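## Task

Pick up the small foam block from the desk and set it on the counter that stands behind the shelving. The robot must not tip over or be left leaning. The block has to rest there by itself at the end, not be held in place by the robot.

## Robot and tools

Robot: a Hello Robot Stretch 4 with one arm. It has an omni-wheel base, a lift that rides up a mast, an arm that telescopes forward, a three-joint wrist (yaw, pitch, roll) and a two-finger gripper. It stands about 1.6 m tall, and the base rim lies within 0.23 m of the base origin. Loose objects may occasionally get a brief shove from outside.

Frames: the base frame has its origin on the floor below the base centre, with x ahead, y to the left and z up. hand_pose is reported in this frame as a point between the open fingertips; with all wrist joints at 0 its axes line up with the base axes, and the printed value may be slightly off. The odometry frame is the base frame as it was when the scene began. base_odometry counts wheel rotation only, so slipping looks like travel; heading runs -3.142 to 3.142, left positive.

execute_actions: argument "actions" is a list with exactly one action, or empty to just fetch state and images. "cameras" picks which images come back: head_camera, head_left_camera, head_right_camera, wrist_camera or "all" (null or omitted means all, [] means none). An action holds "base", "joints" or both, with optional "pace" and "contact_limits"; or it holds only {"end_of_arm": "enable_torque"}, which re-powers a wrist or gripper motor that shut off, leaving it holding its current spot. Motions in one action begin together and may finish at different times.
- base: a single relative move from where the base last reported itself. {"translate_m": d} drives straight, forward positive, -2 to 2 m. {"strafe_m": d} slides sideways, left positive, -2 to 2 m. {"rotate_rad": d} spins in place, counter-clockwise (left) positive, -3.2 to 3.2 rad. Only one of these per action.
- joints: absolute targets, by name, each a single number: lift_m 0 to 1.2 m (tolerance 0.004); arm_m 0 to 0.55 m extension (0.004); wrist_yaw_rad -1.134 to 4.276 (0 facing forward, positive left, 3.14 folded back, above 3.4 the arm may block it; 0.02); wrist_pitch_rad -1.117 to 4.259 (0 level, 1.57 pointing down; 0.05); wrist_roll_rad -1.117 to 4.259 (0 fingers level, positive turns clockwise as seen from behind the gripper; 0.02); gripper_m -0.038 to 0.141, the fingertip gap in metres (below 0 the tips squeeze each other; 0.004).
- pace: "slow", "default", "fast" or "max"; the base moves up to 0.1/0.3/0.4/0.6 m/s and turns up to 1/2/3/4 rad/s respectively. With the lift above 0.2 these caps shrink, down to 0.3 m/s and 1 rad/s at lift 1.2. The wrist speed never changes; the gripper is the same at every pace but slow.
- contact_limits: only {"arm_m": x}, with x from 0 (gentlest) to 0.75 (firmest), default 0.5; the arm stops when it pushes harder.
A joint target outside its range is clamped and run, with a note. Any other bad value or unknown key rejects the call and nothing moves. Joints or base left out of an action may still be driving to an earlier target. No action runs over 15 s. If a result reports a stop, the remaining calls of that reply in the scene are skipped. To unfold the wrist at the start, send lift_m 0.4 with wrist_yaw_rad 0 together.

wait: "seconds" 0 to 10; nothing new is commanded, and it returns state and images.
zoom_image: "camera" plus "region" [x0, y0, x1, y1] in pixels, origin at the top-left, at most 504 by 504; only for cameras with a full image in the latest result.
finished_scene: "scene" is the number of the current scene; it ends it for good, after the robot holds the last command, and reports success and the next task. Answering without any tool call ends everything.

Cameras: head_camera (420x560) at the mast top looks forward and down; turn the base to aim it. head_left_camera and head_right_camera (420x672 fisheyes) look more steeply down and show the base and arm. wrist_camera (616x392) looks along the fingers, tips near the bottom of the frame.

Result lines: base_status and joint_status give how each motion ended. "done" (for the base, the wheels turned as commanded even if they slipped); "off_target" (stopped short and maybe still pushing); "contact_stop_at_<key>" (blocked; that part goes slack, a slack lift may sag under load, a slack base may roll); "limit_stop_at_<name>" (a built-in limit); "limit_stop_at_tilt" (lean over 6 degrees; lift, arm and wheels go slack and ignore commands until it rights); "limit_stop_at_own_body" (would hit itself, often with pitch below -0.2 and roll below -0.4 or above 4; moving away still works); "torque_fault" (a wrist motor maxed out and went limp; send enable_torque). Slack parts hold again once commanded. on_its_own lists things not commanded by this call; its "held at" is the target, not the position. lidar_m: 12 distances in metres, 30-degree sectors, first straight ahead then counter-clockwise (4th left, 7th behind, 10th right); "-" means nothing seen or closer than 0.25 m; it sees from about 0.15 m up, misses glass, thin legs and much behind. wrist_depth_mm: 7x7 median depths from top-left, 100 to 2000 mm, "-" if unknown; the robot's own body shows. turned_by_wheels vs turned_by_imu differing by over about 0.1 rad means a slip or hit, with heading error roughly their difference. base_tilt in degrees (forward and right positive) has a fixed bias up to about 1.5. motor_effort is percent of maximum, positive toward larger joint values, with the peak of the last action in brackets; readings are noisy and biased. For wheel_0..2, positive means turning right. A load in a level gripper pushes wrist_pitch effort away from 0.

Gripping: command a gap smaller than the object; smaller squeezes harder and pulls the object in, opening pushes it out. Neither the reading nor "done" proves a grasp; a firm squeeze at commanded gap 0 or more shows in gripper_m effort. Fingertips pressed on a surface can jam; lift up.

Avoid: dropping, slamming or hard pushes on objects; turning or driving with over 1 kg held and arm_m above 0.2, especially fast; steady pushes or pulls with a high gripper or high contact limit, which can tip the robot. Release the item so it sits on the counter unsupported before ending the scene.

Each tool is called after "Request:" in YAML: its name, and indented under it one key for each argument.

## Session

Request:
execute_actions:
  actions: []

Scene clock: 0.00 s.
base_odometry: x=+0.000 y=+0.000 heading=+0.000 (m, m, rad; odometry frame)
turned_by_wheels: +0.000 (rad since the last result)
turned_by_imu: +0.000 (rad since the last result)
base_tilt: forward=+0.3 right=+0.3 (deg)
lidar_m: 0.95 1.20 2.49 1.37 0.89 0.78 0.82 1.29 1.17 1.21 1.03 0.94
base_status: not commanded
joint_positions: lift_m=+0.132 arm_m=+0.001 wrist_yaw_rad=+3.064 wrist_pitch_rad=+0.003 wrist_roll_rad=-0.006 gripper_m=+0.057
joint_status: not commanded
motor_effort: lift_m=+18 arm_m=+0 wrist_yaw_rad=-1 wrist_pitch_rad=-7 wrist_roll_rad=+1 gripper_m=-3 wheel_0=+0 wheel_1=+0 wheel_2=+0 (%)
hand_pose: x=-0.1092 y=+0.1096 z=+0.3094 quat_wxyz=(+0.039, -0.002, -0.003, +0.999) (m; base frame)
wrist_depth_mm: 138 202 1983 1808 1708 1576 820 / 110 142 1983 1078 1098 1098 1078 / 110 142 1921 1863 1708 1576 1537 / 124 149 1863 1863 1708 1618 1499 / 1366 1863 1921 1808 1661 1576 1499 / 1336 1336 198 1281 200 1229 1160 / 904 809 866 113 831 788 820
pictures: head_camera, head_left_camera, head_right_camera, wrist_camera
Images, in order (width x height): head_camera 420x560, head_left_camera 420x672, head_right_camera 420x672, wrist_camera 616x392.

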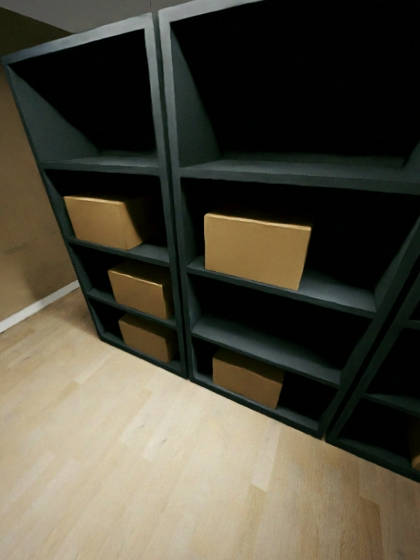

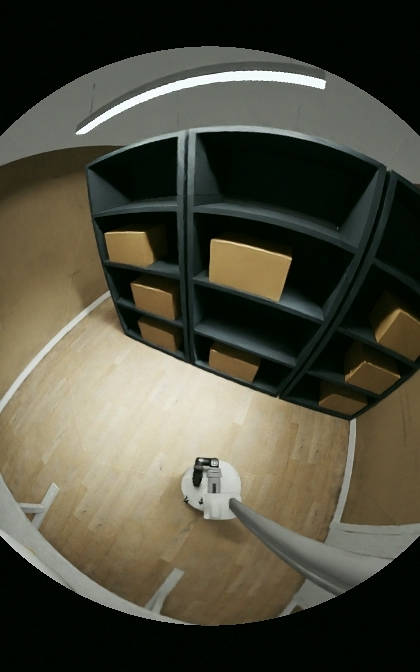

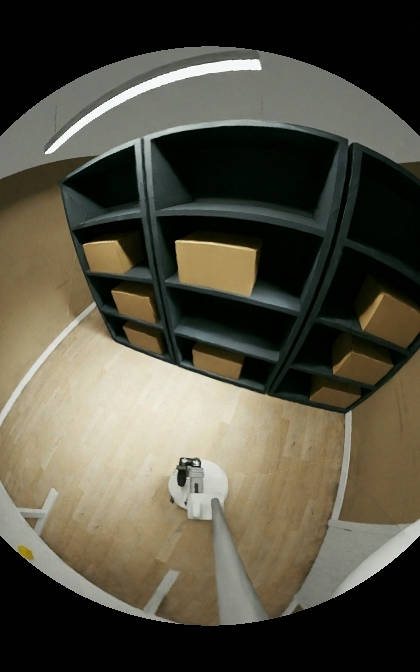

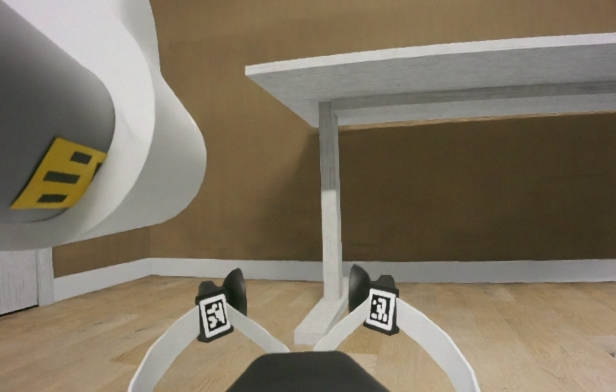

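Desk is behind.

Request:
execute_actions:
  actions:
    - {"base":{"rotate_rad":2.8},"pace":"fast"}
  cameras: ["head_camera","head_left_camera"]

Scene clock: 4.83 s.
base_odometry: x=+0.000 y=+0.000 heading=+2.800 (m, m, rad; odometry frame)
turned_by_wheels: +2.800 (rad since the last result)
turned_by_imu: +2.865 (rad since the last result)
base_tilt: forward=+0.3 right=+0.4 (deg)
lidar_m: 0.81 1.60 1.21 1.18 1.26 0.97 0.94 1.00 1.47 2.50 1.10 0.83
base_status: done
joint_positions: lift_m=+0.132 arm_m=+0.001 wrist_yaw_rad=+3.064 wrist_pitch_rad=+0.003 wrist_roll_rad=-0.006 gripper_m=+0.057
joint_status: not commanded
motor_effort: lift_m=+17(17) arm_m=+0(0) wrist_yaw_rad=-1(0) wrist_pitch_rad=-6(7) wrist_roll_rad=+2(1) gripper_m=-1(5) wheel_0=-1(8) wheel_1=-1(7) wheel_2=+0(11) (%)
hand_pose: x=-0.1092 y=+0.1096 z=+0.3094 quat_wxyz=(+0.039, -0.002, -0.003, +0.999) (m; base frame)
wrist_depth_mm: 138 202 1308 1229 1308 1336 1308 / 110 142 1576 1576 1576 1138 1160 / 110 142 1281 1308 1576 1138 1160 / 124 149 1537 1537 1576 1618 1281 / 1042 1078 1078 1537 1576 1182 1160 / 1042 1060 198 1098 200 1118 1138 / 904 820 866 113 831 788 820
pictures: head_camera, head_left_camera
Images, in order (width x height): head_camera 420x560, head_left_camera 420x672.

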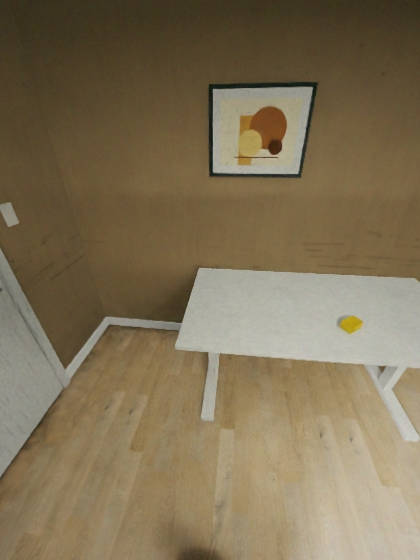

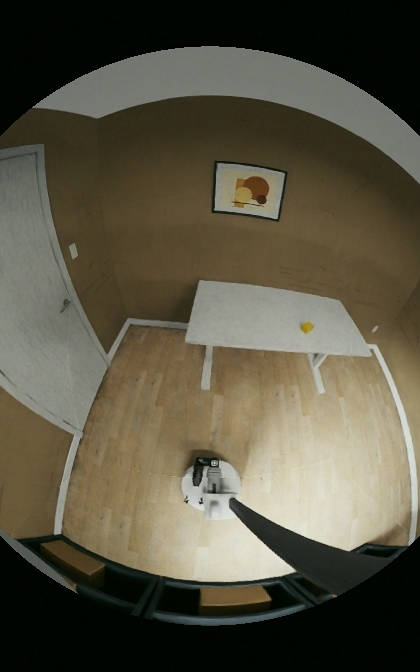

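Request:
execute_actions:
  actions:
    - {"base":{"strafe_m":-0.55},"joints":{"lift_m":0.95,"wrist_yaw_rad":0,"gripper_m":0.12,"wrist_pitch_rad":0.5}}

Scene clock: 14.03 s.
base_odometry: x=+0.184 y=+0.518 heading=+2.800 (m, m, rad; odometry frame)
turned_by_wheels: +0.000 (rad since the last result)
turned_by_imu: -0.004 (rad since the last result)
base_tilt: forward=+0.3 right=+0.3 (deg)
lidar_m: 0.77 0.84 1.77 1.73 1.32 1.00 0.98 1.04 2.02 1.93 2.06 0.79
base_status: done
joint_positions: lift_m=+0.141 arm_m=+0.001 wrist_yaw_rad=+2.811 wrist_pitch_rad=+0.260 wrist_roll_rad=-0.006 gripper_m=+0.120
joint_status: lift_m limit_stop_at_own_body (moved +0.009 of +0.818); wrist_yaw_rad limit_stop_at_own_body (moved -0.253 of -3.064); wrist_pitch_rad limit_stop_at_own_body (moved +0.257 of +0.497); the others done
on_its_own: wrist_yaw_rad is held at +2.811, not at your +0.000, since a limit_stop_at_own_body; wrist_pitch_rad is held at +0.258, not at your +0.500, since a limit_stop_at_own_body; lift_m is slack since a limit_stop_at_own_body (your +0.950 is given up); arm_m is slack since a limit_stop_at_own_body
motor_effort: lift_m=+18(20) arm_m=+0(0) wrist_yaw_rad=-2(6) wrist_pitch_rad=-5(7) wrist_roll_rad=+0(0) gripper_m=+3(2) wheel_0=+0(5) wheel_1=+0(9) wheel_2=-1(2) (%)
hand_pose: x=-0.0636 y=+0.1733 z=+0.2454 quat_wxyz=(+0.163, -0.128, +0.019, +0.978) (m; base frame)
wrist_depth_mm: 222 1160 1430 1537 1281 1397 1464 / 946 1205 1499 1618 1366 1863 1576 / 1078 1281 1118 1229 1430 1537 1618 / 1060 1098 1160 1229 1336 1464 1430 / 960 960 946 946 946 917 891 / 273 245 654 691 204 654 647 / 218 211 213 113 549 512 525
pictures: head_camera, head_left_camera, head_right_camera, wrist_camera
Images, in order (width x height): head_camera 420x560, head_left_camera 420x672, head_right_camera 420x672, wrist_camera 616x392.

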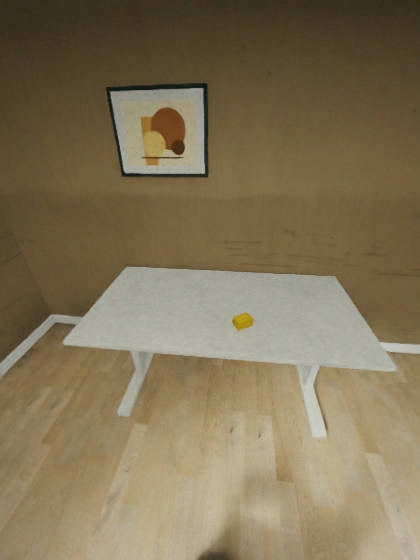

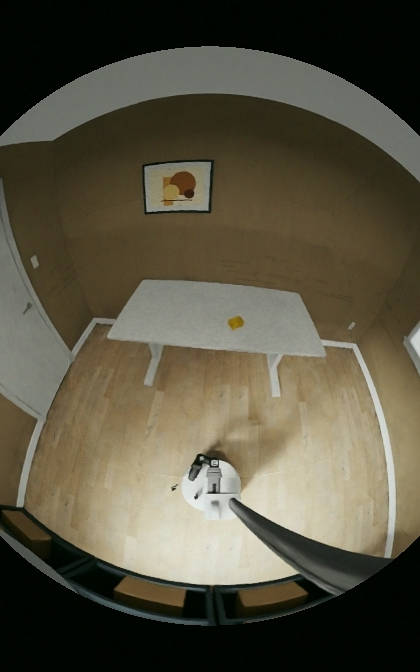

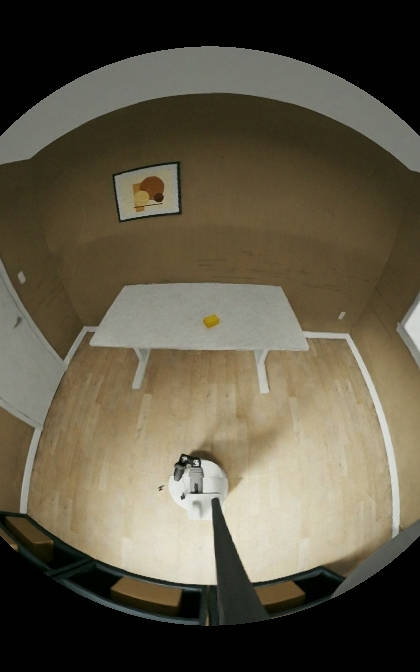

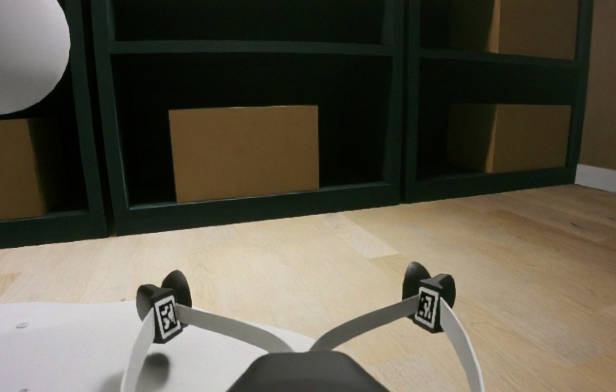

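Request:
execute_actions:
  actions:
    - {"joints":{"lift_m":0.95,"wrist_pitch_rad":0}}
  cameras: []

Request:
execute_actions:
  actions:
    - {"joints":{"wrist_yaw_rad":0}}
  cameras: []

Request:
execute_actions:
  actions:
    - {"joints":{"wrist_pitch_rad":0.6}}

Scene clock: 23.97 s.
base_odometry: x=+0.184 y=+0.518 heading=+2.800 (m, m, rad; odometry frame)
turned_by_wheels: +0.000 (rad since the last result)
turned_by_imu: -0.002 (rad since the last result)
base_tilt: forward=+0.3 right=+0.3 (deg)
lidar_m: 0.78 0.83 1.78 1.73 1.29 0.99 0.97 1.04 2.04 1.95 2.07 0.80
base_status: not commanded
joint_positions: lift_m=+0.950 arm_m=+0.001 wrist_yaw_rad=+2.811 wrist_pitch_rad=+0.003 wrist_roll_rad=-0.006 gripper_m=+0.120
joint_status: all done
on_its_own: wrist_yaw_rad is held at +2.811, not at your +0.000, since a limit_stop_at_own_body; arm_m is slack since a limit_stop_at_own_body
motor_effort: lift_m=+23(23) arm_m=+0(0) wrist_yaw_rad=-1(1) wrist_pitch_rad=-7(13) wrist_roll_rad=+2(0) gripper_m=+2(1) wheel_0=+0(0) wheel_1=+0(0) wheel_2=-1(1) (%)
hand_pose: x=-0.0728 y=+0.1764 z=+1.1271 quat_wxyz=(+0.165, -0.002, -0.003, +0.986) (m; base frame)
wrist_depth_mm: 1366 1229 1537 1576 1397 1618 1618 / 1397 1255 1576 1708 1430 1983 1661 / 183 1138 1397 1499 1366 1983 1618 / 221 1160 1182 1708 1430 1537 1618 / 1366 1098 1138 1229 1366 1618 1618 / 1336 1008 1537 1661 204 1499 1576 / 1025 1025 1537 113 1397 1499 1618
pictures: none
No camera images: the call's "cameras" was empty. Leave "cameras" out to get every camera's image.

Scene clock: 26.20 s.
base_odometry: x=+0.184 y=+0.518 heading=+2.800 (m, m, rad; odometry frame)
turned_by_wheels: +0.000 (rad since the last result)
turned_by_imu: -0.001 (rad since the last result)
base_tilt: forward=+0.3 right=+0.3 (deg)
lidar_m: 0.75 0.82 1.77 1.70 1.31 1.01 0.98 1.04 2.02 1.94 2.05 0.79
base_status: not commanded
joint_positions: lift_m=+0.950 arm_m=+0.001 wrist_yaw_rad=+0.000 wrist_pitch_rad=+0.002 wrist_roll_rad=-0.006 gripper_m=+0.120
joint_status: all done
on_its_own: arm_m is slack since a limit_stop_at_own_body
motor_effort: lift_m=+23(23) arm_m=+0(0) wrist_yaw_rad=-1(6) wrist_pitch_rad=-7(7) wrist_roll_rad=+1(1) gripper_m=+0(3) wheel_0=+0(0) wheel_1=+0(0) wheel_2=-1(1) (%)
hand_pose: x=+0.4602 y=-0.0873 z=+1.1271 quat_wxyz=(+1.000, -0.003, +0.001, +0.000) (m; base frame)
wrist_depth_mm: 1397 1397 1397 1397 1397 1397 1366 / 1397 1397 1397 1397 1366 1397 1366 / 1397 1397 1366 1397 1397 1397 1397 / 1430 1397 1430 1397 1397 1397 1397 / 1397 1397 1397 1397 1397 1366 1397 / 1430 1397 1397 1397 205 1366 1397 / 1118 1060 1078 113 1098 991 1397
pictures: none
No camera images: the call's "cameras" was empty. Leave "cameras" out to get every camera's image.

Scene clock: 27.10 s.
base_odometry: x=+0.184 y=+0.518 heading=+2.800 (m, m, rad; odometry frame)
turned_by_wheels: +0.000 (rad since the last result)
turned_by_imu: +0.000 (rad since the last result)
base_tilt: forward=+0.3 right=+0.3 (deg)
lidar_m: 0.75 0.82 1.77 1.73 1.30 0.99 0.96 1.05 2.03 1.95 2.06 0.80
base_status: not commanded
joint_positions: lift_m=+0.950 arm_m=+0.001 wrist_yaw_rad=+0.000 wrist_pitch_rad=+0.602 wrist_roll_rad=-0.006 gripper_m=+0.120
joint_status: all done
on_its_own: arm_m is slack since a limit_stop_at_own_body
motor_effort: lift_m=+23(23) arm_m=+0(0) wrist_yaw_rad=-1(2) wrist_pitch_rad=-4(5) wrist_roll_rad=+1(0) gripper_m=+3(1) wheel_0=+0(0) wheel_1=+0(0) wheel_2=-1(1) (%)
hand_pose: x=+0.4095 y=-0.0874 z=+0.9646 quat_wxyz=(+0.955, -0.003, +0.296, +0.001) (m; base frame)
wrist_depth_mm: 1281 1281 1281 1308 1255 1255 1255 / 1366 1336 1336 1336 1336 1336 1366 / 991 991 976 976 976 991 1464 / 759 759 759 759 759 759 759 / 1537 1661 1661 1661 1661 1618 1661 / 1397 1308 1430 1430 204 1397 1397 / 1255 1229 1229 113 1281 1229 1255
pictures: head_camera, head_left_camera, head_right_camera, wrist_camera
Images, in order (width x height): head_camera 420x560, head_left_camera 420x672, head_right_camera 420x672, wrist_camera 616x392.

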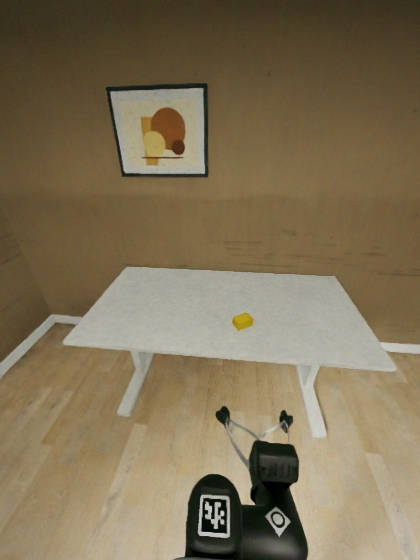

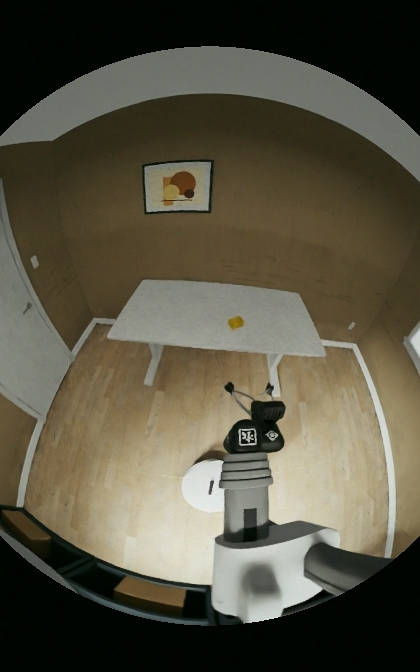

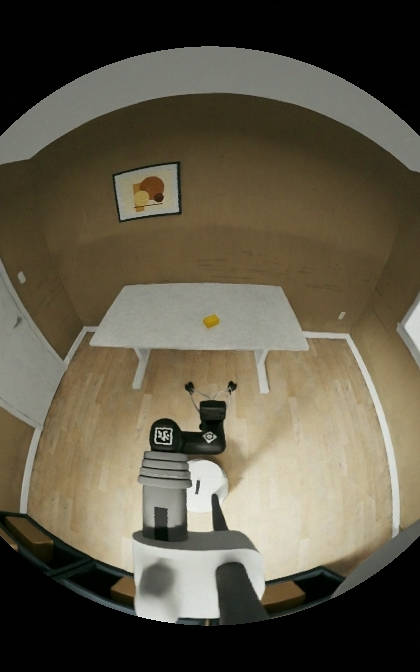

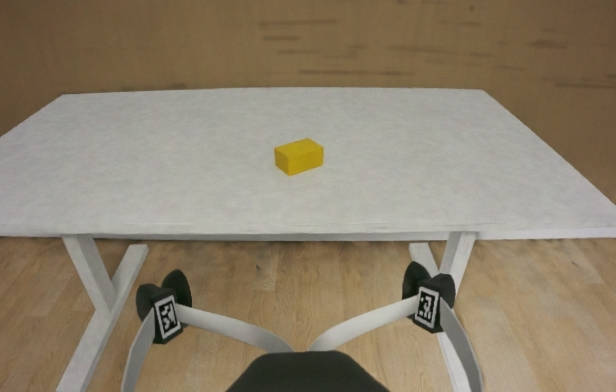

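Request:
execute_actions:
  actions:
    - {"base":{"translate_m":0.3},"joints":{"arm_m":0.15,"lift_m":0.85,"gripper_m":0.14}}
  cameras: ["head_camera","wrist_camera"]

Scene clock: 35.87 s.
base_odometry: x=-0.098 y=+0.619 heading=+2.800 (m, m, rad; odometry frame)
turned_by_wheels: +0.000 (rad since the last result)
turned_by_imu: -0.003 (rad since the last result)
base_tilt: forward=+0.3 right=+0.3 (deg)
lidar_m: 0.49 0.51 0.74 1.70 1.71 1.30 1.29 1.37 2.04 1.96 0.66 0.49
base_status: done
joint_positions: lift_m=+0.850 arm_m=+0.149 wrist_yaw_rad=+0.000 wrist_pitch_rad=+0.602 wrist_roll_rad=-0.006 gripper_m=+0.140
joint_status: all done
motor_effort: lift_m=+13(23) arm_m=+5(6) wrist_yaw_rad=-1(2) wrist_pitch_rad=-5(5) wrist_roll_rad=+1(1) gripper_m=+0(3) wheel_0=-2(0) wheel_1=-1(5) wheel_2=+0(7) (%)
hand_pose: x=+0.5578 y=-0.0874 z=+0.8653 quat_wxyz=(+0.955, -0.003, +0.296, +0.001) (m; base frame)
wrist_depth_mm: 842 854 842 854 854 842 842 / 904 904 904 904 891 904 917 / 750 750 741 732 732 750 750 / 574 574 574 580 574 574 574 / 469 469 473 407 473 469 469 / 392 211 399 384 375 370 392 / 345 338 349 112 353 340 345
pictures: head_camera, wrist_camera
Images, in order (width x height): head_camera 420x560, wrist_camera 616x392.

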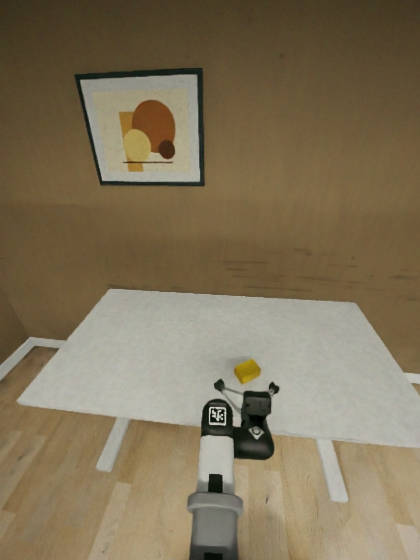

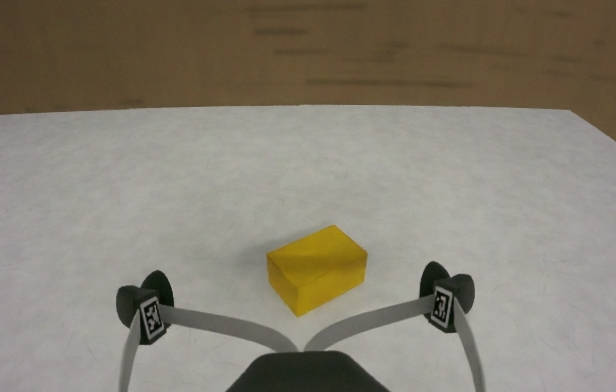

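Request:
execute_actions:
  actions:
    - {"joints":{"arm_m":0.27,"lift_m":0.79},"base":{"strafe_m":-0.01}}
  cameras: ["wrist_camera"]

Request:
execute_actions:
  actions:
    - {"joints":{"arm_m":0.30,"lift_m":0.735},"pace":"slow"}
  cameras: ["wrist_camera","head_camera"]

Scene clock: 43.90 s.
base_odometry: x=-0.095 y=+0.628 heading=+2.800 (m, m, rad; odometry frame)
turned_by_wheels: +0.000 (rad since the last result)
turned_by_imu: -0.001 (rad since the last result)
base_tilt: forward=+0.3 right=+0.3 (deg)
lidar_m: 0.48 0.50 0.74 1.70 1.72 1.30 1.28 1.38 2.03 1.94 0.66 0.50
base_status: done
joint_positions: lift_m=+0.790 arm_m=+0.269 wrist_yaw_rad=+0.000 wrist_pitch_rad=+0.602 wrist_roll_rad=-0.006 gripper_m=+0.140
joint_status: all done
motor_effort: lift_m=+13(14) arm_m=+5(6) wrist_yaw_rad=-1(0) wrist_pitch_rad=-5(6) wrist_roll_rad=+1(1) gripper_m=+1(1) wheel_0=+1(5) wheel_1=+0(6) wheel_2=-1(1) (%)
hand_pose: x=+0.6777 y=-0.0874 z=+0.8053 quat_wxyz=(+0.955, -0.003, +0.296, +0.001) (m; base frame)
wrist_depth_mm: 732 732 732 741 732 723 723 / 778 768 768 788 778 778 768 / 609 603 597 597 597 603 609 / 469 466 466 466 466 466 466 / 379 382 382 382 382 382 379 / 319 211 322 267 270 300 317 / 281 274 281 113 278 276 279
pictures: wrist_camera
Images, in order (width x height): wrist_camera 616x392.

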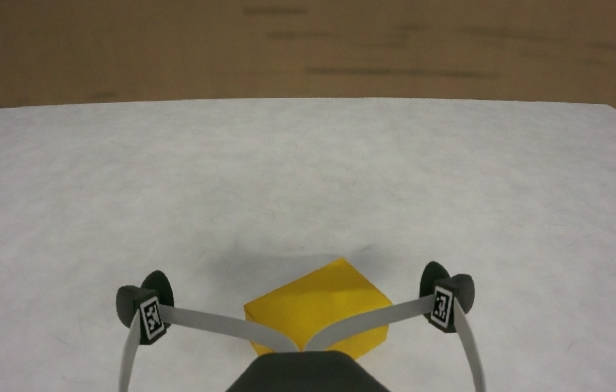

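Scene clock: 45.27 s.
base_odometry: x=-0.095 y=+0.628 heading=+2.800 (m, m, rad; odometry frame)
turned_by_wheels: +0.000 (rad since the last result)
turned_by_imu: +0.000 (rad since the last result)
base_tilt: forward=+0.3 right=+0.3 (deg)
lidar_m: 0.48 0.52 0.71 1.71 1.73 1.32 1.27 1.38 2.00 1.95 0.67 0.49
base_status: not commanded
joint_positions: lift_m=+0.735 arm_m=+0.299 wrist_yaw_rad=+0.000 wrist_pitch_rad=+0.602 wrist_roll_rad=-0.006 gripper_m=+0.140
joint_status: all done
motor_effort: lift_m=+13(13) arm_m=+6(6) wrist_yaw_rad=-1(1) wrist_pitch_rad=-5(5) wrist_roll_rad=+0(2) gripper_m=+1(1) wheel_0=+1(1) wheel_1=+0(0) wheel_2=-1(1) (%)
hand_pose: x=+0.7077 y=-0.0874 z=+0.7503 quat_wxyz=(+0.955, -0.003, +0.296, +0.001) (m; base frame)
wrist_depth_mm: 707 699 707 707 707 707 707 / 691 668 654 654 661 668 691 / 480 473 469 469 466 473 473 / 368 366 368 366 366 366 364 / 298 300 301 243 290 300 298 / 250 211 211 198 206 236 250 / 220 216 219 113 219 217 -
pictures: head_camera, wrist_camera
Images, in order (width x height): head_camera 420x560, wrist_camera 616x392.

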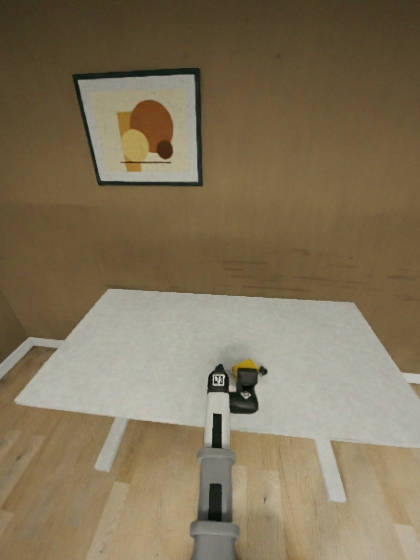

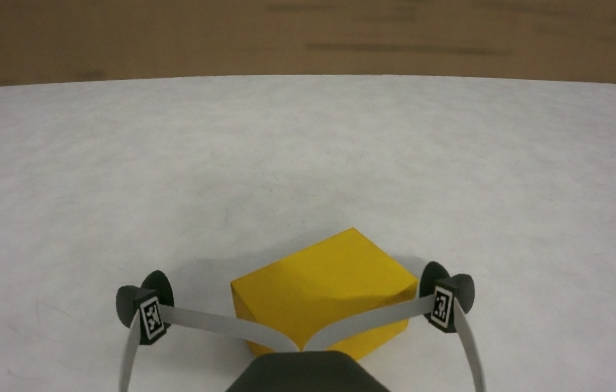

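Request:
execute_actions:
  actions:
    - {"joints":{"arm_m":0.285,"lift_m":0.725},"pace":"slow"}
  cameras: []

Request:
execute_actions:
  actions:
    - {"joints":{"gripper_m":0.0}}
  cameras: ["wrist_camera"]

Request:
execute_actions:
  actions:
    - {"joints":{"lift_m":0.95,"arm_m":0.0}}
  cameras: ["wrist_camera"]

Request:
execute_actions:
  actions:
    - {"base":{"rotate_rad":2.3}}

Scene clock: 53.43 s.
base_odometry: x=-0.095 y=+0.628 heading=+2.800 (m, m, rad; odometry frame)
turned_by_wheels: +0.000 (rad since the last result)
turned_by_imu: -0.001 (rad since the last result)
base_tilt: forward=+0.3 right=+0.3 (deg)
lidar_m: 0.47 0.51 0.71 1.71 1.74 1.32 1.27 1.38 2.03 1.93 0.65 0.49
base_status: not commanded
joint_positions: lift_m=+0.725 arm_m=+0.286 wrist_yaw_rad=+0.000 wrist_pitch_rad=+0.602 wrist_roll_rad=-0.006 gripper_m=+0.140
joint_status: all done
motor_effort: lift_m=+13(16) arm_m=-6(7) wrist_yaw_rad=-1(1) wrist_pitch_rad=-5(5) wrist_roll_rad=+1(1) gripper_m=+0(2) wheel_0=+1(1) wheel_1=+0(0) wheel_2=-1(1) (%)
hand_pose: x=+0.6947 y=-0.0874 z=+0.7403 quat_wxyz=(+0.955, -0.003, +0.296, +0.001) (m; base frame)
wrist_depth_mm: 723 715 723 723 723 715 715 / 661 640 627 615 627 634 654 / 455 449 449 445 449 449 455 / 349 349 349 349 347 349 347 / 282 285 286 220 228 285 283 / 237 211 227 191 214 225 237 / 210 206 211 113 213 207 -
pictures: none
No camera images: the call's "cameras" was empty. Leave "cameras" out to get every camera's image.

Scene clock: 55.80 s.
base_odometry: x=-0.095 y=+0.628 heading=+2.800 (m, m, rad; odometry frame)
turned_by_wheels: +0.000 (rad since the last result)
turned_by_imu: -0.001 (rad since the last result)
base_tilt: forward=+0.3 right=+0.3 (deg)
lidar_m: 0.47 0.52 0.74 1.73 1.75 1.30 1.28 1.37 2.03 1.94 0.66 0.50
base_status: not commanded
joint_positions: lift_m=+0.725 arm_m=+0.286 wrist_yaw_rad=+0.000 wrist_pitch_rad=+0.602 wrist_roll_rad=-0.006 gripper_m=+0.001
joint_status: all done
motor_effort: lift_m=+13(13) arm_m=-6(5) wrist_yaw_rad=-1(1) wrist_pitch_rad=-5(6) wrist_roll_rad=+1(1) gripper_m=-20(24) wheel_0=+1(1) wheel_1=+0(0) wheel_2=-1(1) (%)
hand_pose: x=+0.6947 y=-0.0874 z=+0.7403 quat_wxyz=(+0.955, -0.003, +0.296, +0.001) (m; base frame)
wrist_depth_mm: 715 715 723 723 715 715 715 / 661 640 627 621 627 634 654 / 455 449 445 445 449 449 452 / 349 349 349 258 349 347 349 / 283 285 276 208 286 283 283 / 237 239 198 200 190 239 237 / 208 162 204 113 208 200 -
pictures: wrist_camera
Images, in order (width x height): wrist_camera 616x392.

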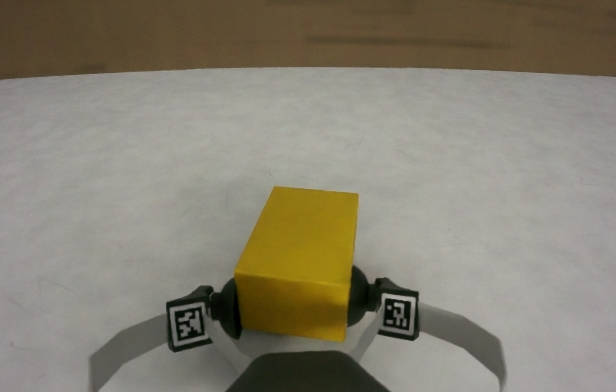

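Scene clock: 57.80 s.
base_odometry: x=-0.095 y=+0.628 heading=+2.800 (m, m, rad; odometry frame)
turned_by_wheels: +0.000 (rad since the last result)
turned_by_imu: -0.001 (rad since the last result)
base_tilt: forward=+0.3 right=+0.3 (deg)
lidar_m: 0.48 0.52 0.71 1.72 1.72 1.31 1.27 1.37 2.03 1.94 0.65 0.49
base_status: not commanded
joint_positions: lift_m=+0.950 arm_m=+0.002 wrist_yaw_rad=+0.000 wrist_pitch_rad=+0.602 wrist_roll_rad=-0.006 gripper_m=+0.001
joint_status: all done
motor_effort: lift_m=+23(24) arm_m=-5(7) wrist_yaw_rad=+0(0) wrist_pitch_rad=-7(7) wrist_roll_rad=+2(0) gripper_m=-20(22) wheel_0=+1(1) wheel_1=+0(0) wheel_2=-1(1) (%)
hand_pose: x=+0.4103 y=-0.0875 z=+0.9643 quat_wxyz=(+0.955, -0.003, +0.297, +0.001) (m; base frame)
wrist_depth_mm: 976 991 991 991 991 991 991 / 1060 1060 1078 1078 1060 1060 1060 / 991 976 976 976 976 976 1138 / 759 759 759 258 759 759 768 / 615 621 603 209 627 621 615 / 512 521 198 200 189 521 512 / 455 163 445 112 452 436 455
pictures: wrist_camera
Images, in order (width x height): wrist_camera 616x392.

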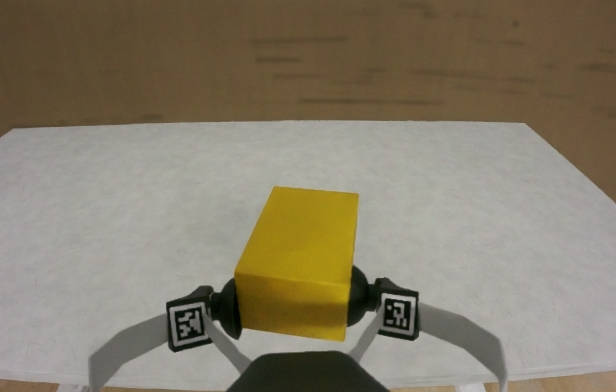

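Scene clock: 60.40 s.
base_odometry: x=-0.095 y=+0.628 heading=-1.184 (m, m, rad; odometry frame)
turned_by_wheels: +2.300 (rad since the last result)
turned_by_imu: +2.354 (rad since the last result)
base_tilt: forward=+0.4 right=+0.2 (deg)
lidar_m: 1.47 1.28 1.27 1.52 1.95 1.93 0.60 0.49 0.48 0.58 1.72 1.72
base_status: done
joint_positions: lift_m=+0.950 arm_m=+0.002 wrist_yaw_rad=+0.000 wrist_pitch_rad=+0.602 wrist_roll_rad=-0.006 gripper_m=+0.001
joint_status: not commanded
motor_effort: lift_m=+22(23) arm_m=-6(5) wrist_yaw_rad=-2(2) wrist_pitch_rad=-6(7) wrist_roll_rad=+1(0) gripper_m=-20(20) wheel_0=-2(4) wheel_1=+1(7) wheel_2=-1(5) (%)
hand_pose: x=+0.4103 y=-0.0874 z=+0.9644 quat_wxyz=(+0.955, -0.003, +0.297, +0.001) (m; base frame)
wrist_depth_mm: 1042 1160 1756 1808 1618 1366 1205 / 1397 1308 1708 1756 1756 1464 1281 / 1397 1366 1808 - 1921 1576 1366 / 1229 1708 1863 258 1921 1661 1430 / 1205 1537 1661 208 1708 1661 1499 / 1255 1397 198 200 190 1430 1430 / 1255 162 1229 113 1229 1182 1255
pictures: head_camera, head_left_camera, head_right_camera, wrist_camera
Images, in order (width x height): head_camera 420x560, head_left_camera 420x672, head_right_camera 420x672, wrist_camera 616x392.

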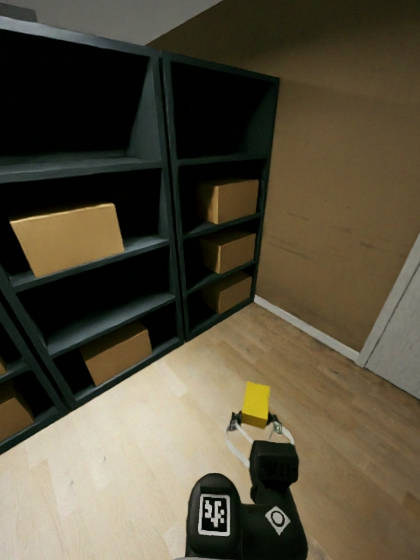

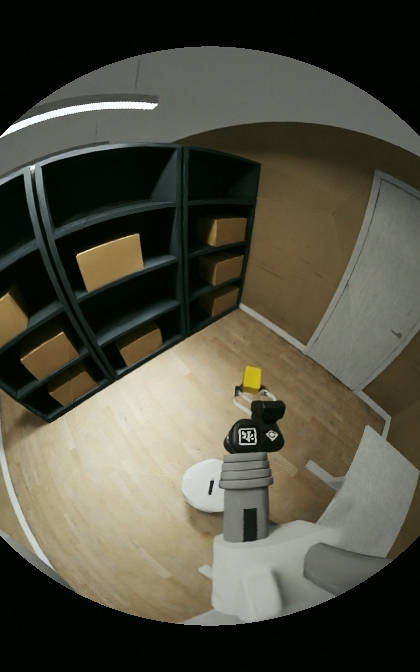

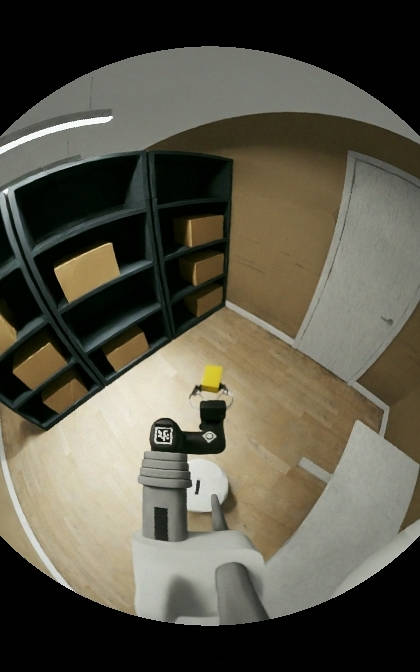

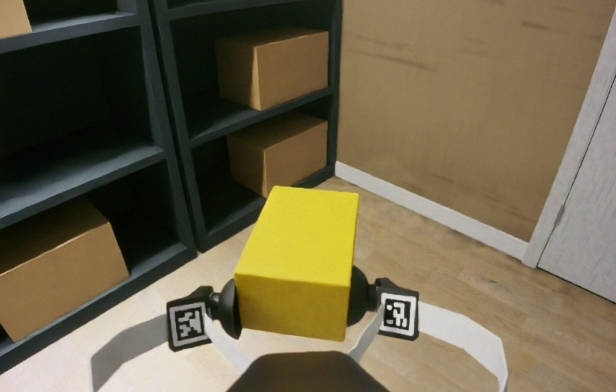

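Request:
execute_actions:
  actions:
    - {"base":{"rotate_rad":1.5}}
  cameras: ["head_camera","head_left_camera"]

Scene clock: 68.30 s.
base_odometry: x=-0.095 y=+0.628 heading=+0.316 (m, m, rad; odometry frame)
turned_by_wheels: +1.500 (rad since the last result)
turned_by_imu: +1.534 (rad since the last result)
base_tilt: forward=+0.3 right=+0.3 (deg)
lidar_m: 1.46 1.94 1.95 0.57 0.48 0.47 0.56 0.93 1.70 1.54 1.26 1.27
base_status: done
joint_positions: lift_m=+0.950 arm_m=+0.002 wrist_yaw_rad=+0.000 wrist_pitch_rad=+0.602 wrist_roll_rad=-0.006 gripper_m=+0.001
joint_status: not commanded
motor_effort: lift_m=+22(22) arm_m=-6(6) wrist_yaw_rad=-1(1) wrist_pitch_rad=-7(7) wrist_roll_rad=+1(1) gripper_m=-21(22) wheel_0=-2(8) wheel_1=+0(5) wheel_2=-1(8) (%)
hand_pose: x=+0.4103 y=-0.0874 z=+0.9644 quat_wxyz=(+0.955, -0.003, +0.297, +0.001) (m; base frame)
wrist_depth_mm: 1576 1808 - 1430 1537 1042 904 / 1661 1921 - 1618 1229 1118 1229 / 1708 - - 1618 1255 1098 1281 / 1808 1983 - 258 1464 1182 1042 / 1708 1708 1661 208 1464 1397 1464 / 1430 1430 198 200 190 1308 1281 / 1229 162 1205 113 1229 1182 1205
pictures: head_camera, head_left_camera
Images, in order (width x height): head_camera 420x560, head_left_camera 420x672.

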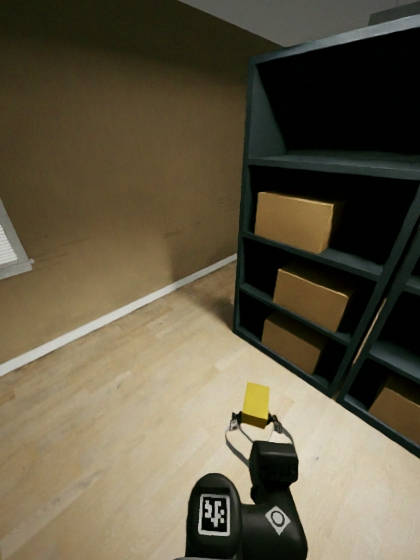

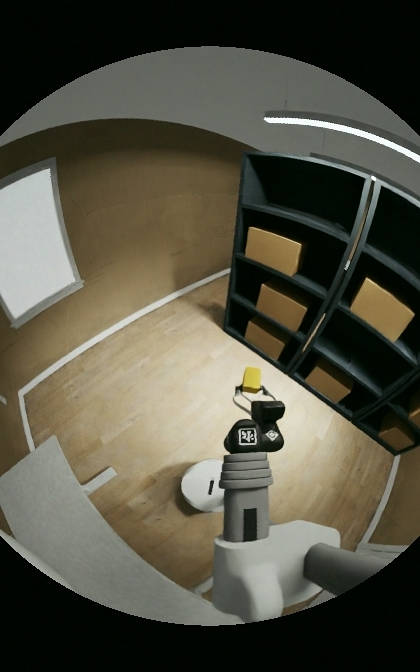

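Request:
execute_actions:
  actions:
    - {"base":{"rotate_rad":-0.72}}
  cameras: []

Request:
execute_actions:
  actions:
    - {"base":{"translate_m":0.3}}
  cameras: []

Request:
execute_actions:
  actions:
    - {"base":{"strafe_m":1.35}}
  cameras: ["head_camera","head_left_camera"]

Scene clock: 78.27 s.
base_odometry: x=-0.095 y=+0.628 heading=-0.404 (m, m, rad; odometry frame)
turned_by_wheels: -0.720 (rad since the last result)
turned_by_imu: -0.738 (rad since the last result)
base_tilt: forward=+0.3 right=+0.3 (deg)
lidar_m: 1.27 1.35 2.05 1.93 0.69 0.49 0.47 0.52 0.71 1.71 1.81 1.34
base_status: done
joint_positions: lift_m=+0.950 arm_m=+0.002 wrist_yaw_rad=+0.000 wrist_pitch_rad=+0.602 wrist_roll_rad=-0.006 gripper_m=+0.001
joint_status: not commanded
motor_effort: lift_m=+22(22) arm_m=-6(6) wrist_yaw_rad=+0(0) wrist_pitch_rad=-7(6) wrist_roll_rad=+1(1) gripper_m=-21(19) wheel_0=+2(2) wheel_1=-1(6) wheel_2=+1(6) (%)
hand_pose: x=+0.4103 y=-0.0874 z=+0.9644 quat_wxyz=(+0.955, -0.003, +0.297, +0.001) (m; base frame)
wrist_depth_mm: 946 1229 976 1205 1229 1078 1008 / 1138 1118 1182 1537 1537 1336 1397 / 1182 1160 1205 1397 1397 1281 1366 / 1366 1397 1336 258 1397 1366 1576 / 1464 1397 1464 208 1499 1537 1576 / 1397 1430 198 200 189 1430 1397 / 1229 163 1205 113 1229 1182 1229
pictures: none
No camera images: the call's "cameras" was empty. Leave "cameras" out to get every camera's image.

Scene clock: 80.73 s.
base_odometry: x=+0.181 y=+0.510 heading=-0.404 (m, m, rad; odometry frame)
turned_by_wheels: +0.000 (rad since the last result)
turned_by_imu: -0.002 (rad since the last result)
base_tilt: forward=+0.3 right=+0.4 (deg)
lidar_m: 0.97 1.03 2.05 1.92 2.04 0.80 0.77 0.81 1.79 1.74 1.36 1.02
base_status: done
joint_positions: lift_m=+0.950 arm_m=+0.002 wrist_yaw_rad=+0.000 wrist_pitch_rad=+0.602 wrist_roll_rad=-0.006 gripper_m=+0.001
joint_status: not commanded
motor_effort: lift_m=+22(22) arm_m=-6(5) wrist_yaw_rad=-1(1) wrist_pitch_rad=-6(6) wrist_roll_rad=+1(1) gripper_m=-21(20) wheel_0=-1(3) wheel_1=+0(4) wheel_2=+1(7) (%)
hand_pose: x=+0.4103 y=-0.0874 z=+0.9644 quat_wxyz=(+0.955, -0.003, +0.297, +0.001) (m; base frame)
wrist_depth_mm: 788 759 715 715 723 732 798 / 1138 1025 798 1229 1229 1205 960 / 842 854 917 1308 1308 1281 976 / 904 931 931 259 1098 1098 1008 / 1098 1098 976 209 1138 1281 1098 / 1138 1118 198 200 190 1281 1281 / 1205 162 1229 113 1229 1182 1229
pictures: none
No camera images: the call's "cameras" was empty. Leave "cameras" out to get every camera's image.

Scene clock: 86.57 s.
base_odometry: x=+0.711 y=+1.752 heading=-0.404 (m, m, rad; odometry frame)
turned_by_wheels: +0.000 (rad since the last result)
turned_by_imu: -0.001 (rad since the last result)
base_tilt: forward=+0.3 right=+0.3 (deg)
lidar_m: 1.30 0.88 0.64 0.60 0.62 0.86 1.55 1.00 1.14 3.05 1.40 1.06
base_status: done
joint_positions: lift_m=+0.950 arm_m=+0.002 wrist_yaw_rad=+0.000 wrist_pitch_rad=+0.602 wrist_roll_rad=-0.006 gripper_m=+0.001
joint_status: not commanded
motor_effort: lift_m=+22(23) arm_m=-5(5) wrist_yaw_rad=-1(0) wrist_pitch_rad=-6(6) wrist_roll_rad=+0(0) gripper_m=-23(22) wheel_0=+0(12) wheel_1=-1(8) wheel_2=+0(1) (%)
hand_pose: x=+0.4103 y=-0.0874 z=+0.9645 quat_wxyz=(+0.955, -0.003, +0.297, +0.001) (m; base frame)
wrist_depth_mm: 1118 1661 - - 842 759 759 / 1118 1708 - - 991 1255 1229 / 1118 1708 - - 1160 1138 904 / 1118 1708 - 258 1098 1042 1008 / 1098 1576 1661 208 1464 1229 1205 / 1078 1397 199 200 190 1255 1308 / 1078 162 1229 113 1229 1182 1255
pictures: head_camera, head_left_camera
Images, in order (width x height): head_camera 420x560, head_left_camera 420x672.

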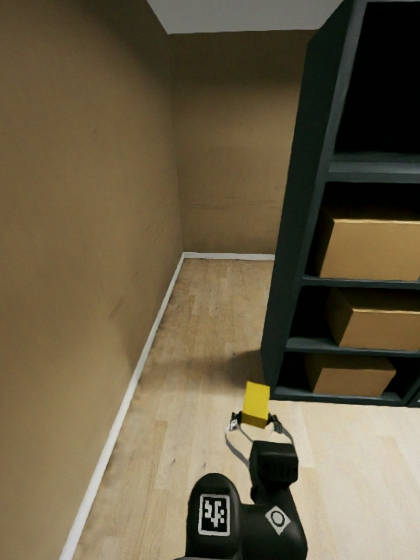

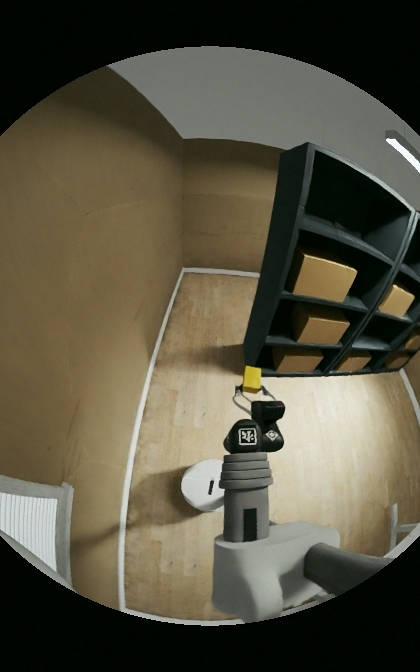

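Request:
execute_actions:
  actions:
    - {"base":{"strafe_m":0.2}}
  cameras: []

Request:
execute_actions:
  actions:
    - {"base":{"translate_m":0.6}}
  cameras: ["head_camera","head_left_camera"]

Scene clock: 93.23 s.
base_odometry: x=+0.790 y=+1.935 heading=-0.404 (m, m, rad; odometry frame)
turned_by_wheels: +0.000 (rad since the last result)
turned_by_imu: -0.002 (rad since the last result)
base_tilt: forward=+0.3 right=+0.3 (deg)
lidar_m: 1.59 0.61 0.44 0.40 0.40 0.59 1.55 1.19 1.15 3.28 1.43 1.13
base_status: done
joint_positions: lift_m=+0.950 arm_m=+0.002 wrist_yaw_rad=+0.000 wrist_pitch_rad=+0.602 wrist_roll_rad=-0.006 gripper_m=+0.001
joint_status: not commanded
motor_effort: lift_m=+22(22) arm_m=-6(6) wrist_yaw_rad=-1(1) wrist_pitch_rad=-6(7) wrist_roll_rad=+0(0) gripper_m=-20(20) wheel_0=-1(8) wheel_1=+0(8) wheel_2=+0(2) (%)
hand_pose: x=+0.4103 y=-0.0874 z=+0.9645 quat_wxyz=(+0.955, -0.003, +0.297, +0.001) (m; base frame)
wrist_depth_mm: 809 1229 - - - 820 768 / 798 1229 - - - 976 1255 / 809 1229 - - - 1078 1078 / 809 1229 - 259 1921 1042 1042 / 798 1205 1661 209 1576 1281 1182 / 788 1098 198 200 190 1281 1308 / 778 162 1205 113 1229 1205 1255
pictures: none
No camera images: the call's "cameras" was empty. Leave "cameras" out to get every camera's image.

Scene clock: 96.73 s.
base_odometry: x=+1.342 y=+1.700 heading=-0.404 (m, m, rad; odometry frame)
turned_by_wheels: +0.000 (rad since the last result)
turned_by_imu: -0.002 (rad since the last result)
base_tilt: forward=+0.3 right=+0.3 (deg)
lidar_m: 1.56 0.60 0.42 0.40 0.44 0.62 1.84 1.61 2.01 1.55 0.67 0.75
base_status: done
joint_positions: lift_m=+0.950 arm_m=+0.002 wrist_yaw_rad=+0.000 wrist_pitch_rad=+0.602 wrist_roll_rad=-0.006 gripper_m=+0.001
joint_status: not commanded
motor_effort: lift_m=+22(22) arm_m=-5(5) wrist_yaw_rad=-1(0) wrist_pitch_rad=-6(6) wrist_roll_rad=+1(1) gripper_m=-23(18) wheel_0=-2(0) wheel_1=+0(4) wheel_2=+1(8) (%)
hand_pose: x=+0.4103 y=-0.0874 z=+0.9644 quat_wxyz=(+0.955, -0.003, +0.297, +0.001) (m; base frame)
wrist_depth_mm: 788 1205 - - - - 1661 / 788 1205 - - - - 615 / 788 1205 - - - - 627 / 788 1205 - 259 - 1983 627 / 778 1205 1618 208 1708 1576 634 / 768 1078 198 200 189 831 634 / 759 162 1205 113 1255 732 647
pictures: head_camera, head_left_camera
Images, in order (width x height): head_camera 420x560, head_left_camera 420x672.

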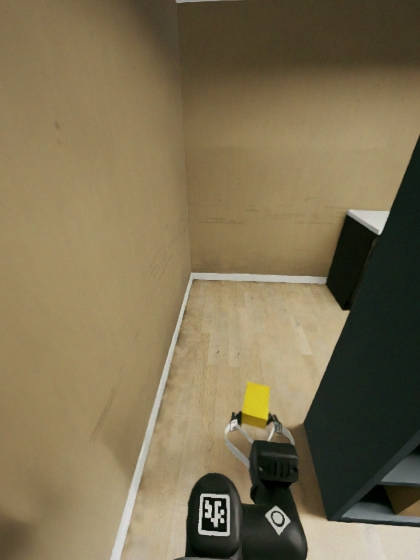

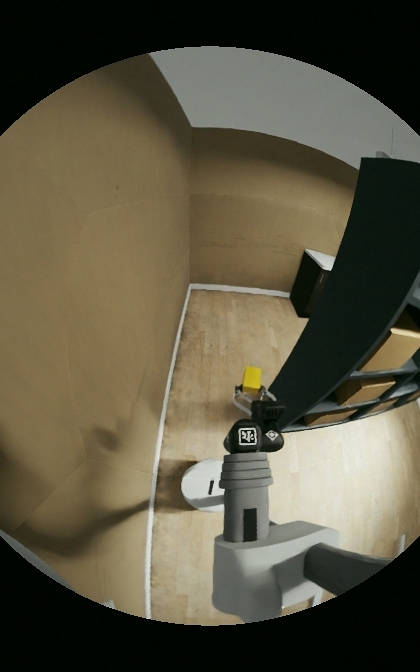

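Request:
execute_actions:
  actions:
    - {"base":{"translate_m":0.75}}
  cameras: ["head_camera","head_right_camera"]

Scene clock: 108.80 s.
base_odometry: x=+2.031 y=+1.405 heading=-0.404 (m, m, rad; odometry frame)
turned_by_wheels: +0.000 (rad since the last result)
turned_by_imu: -0.003 (rad since the last result)
base_tilt: forward=+0.3 right=+0.3 (deg)
lidar_m: 1.50 0.58 0.40 0.40 0.43 0.61 1.63 2.30 0.53 0.51 1.76 1.78
base_status: done
joint_positions: lift_m=+0.950 arm_m=+0.002 wrist_yaw_rad=+0.000 wrist_pitch_rad=+0.602 wrist_roll_rad=-0.006 gripper_m=+0.001
joint_status: not commanded
motor_effort: lift_m=+22(22) arm_m=-6(5) wrist_yaw_rad=-1(1) wrist_pitch_rad=-6(7) wrist_roll_rad=+1(0) gripper_m=-20(23) wheel_0=-1(3) wheel_1=+0(5) wheel_2=+0(8) (%)
hand_pose: x=+0.4103 y=-0.0874 z=+0.9644 quat_wxyz=(+0.955, -0.003, +0.297, +0.001) (m; base frame)
wrist_depth_mm: 759 1160 1499 1537 1537 1537 1537 / 768 1182 1618 1661 1661 1618 1618 / 768 1182 1756 1756 1808 1808 1618 / 768 1182 1921 258 1921 1983 1618 / 759 1138 1661 208 1756 1708 1576 / 750 1042 199 200 190 1430 1397 / 732 162 1205 113 1229 1182 1255
pictures: head_camera, head_right_camera
Images, in order (width x height): head_camera 420x560, head_right_camera 420x672.

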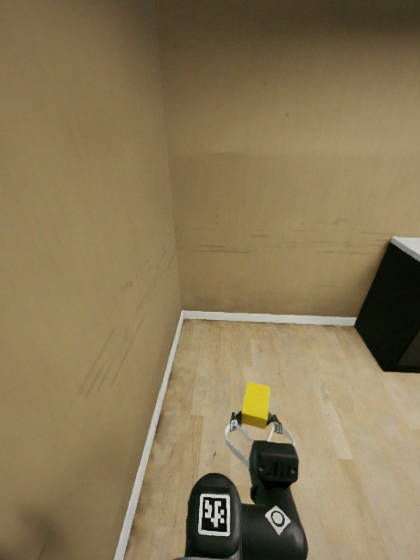

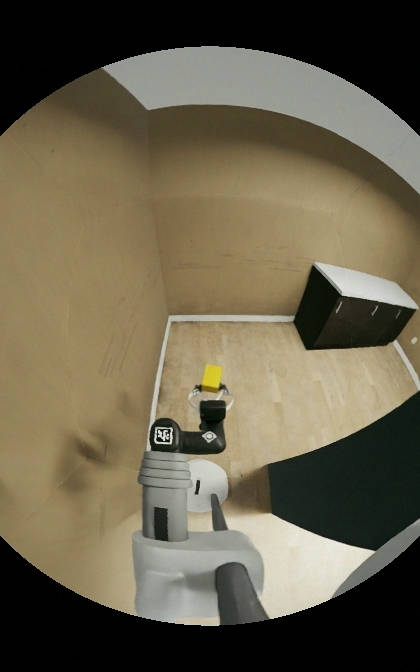

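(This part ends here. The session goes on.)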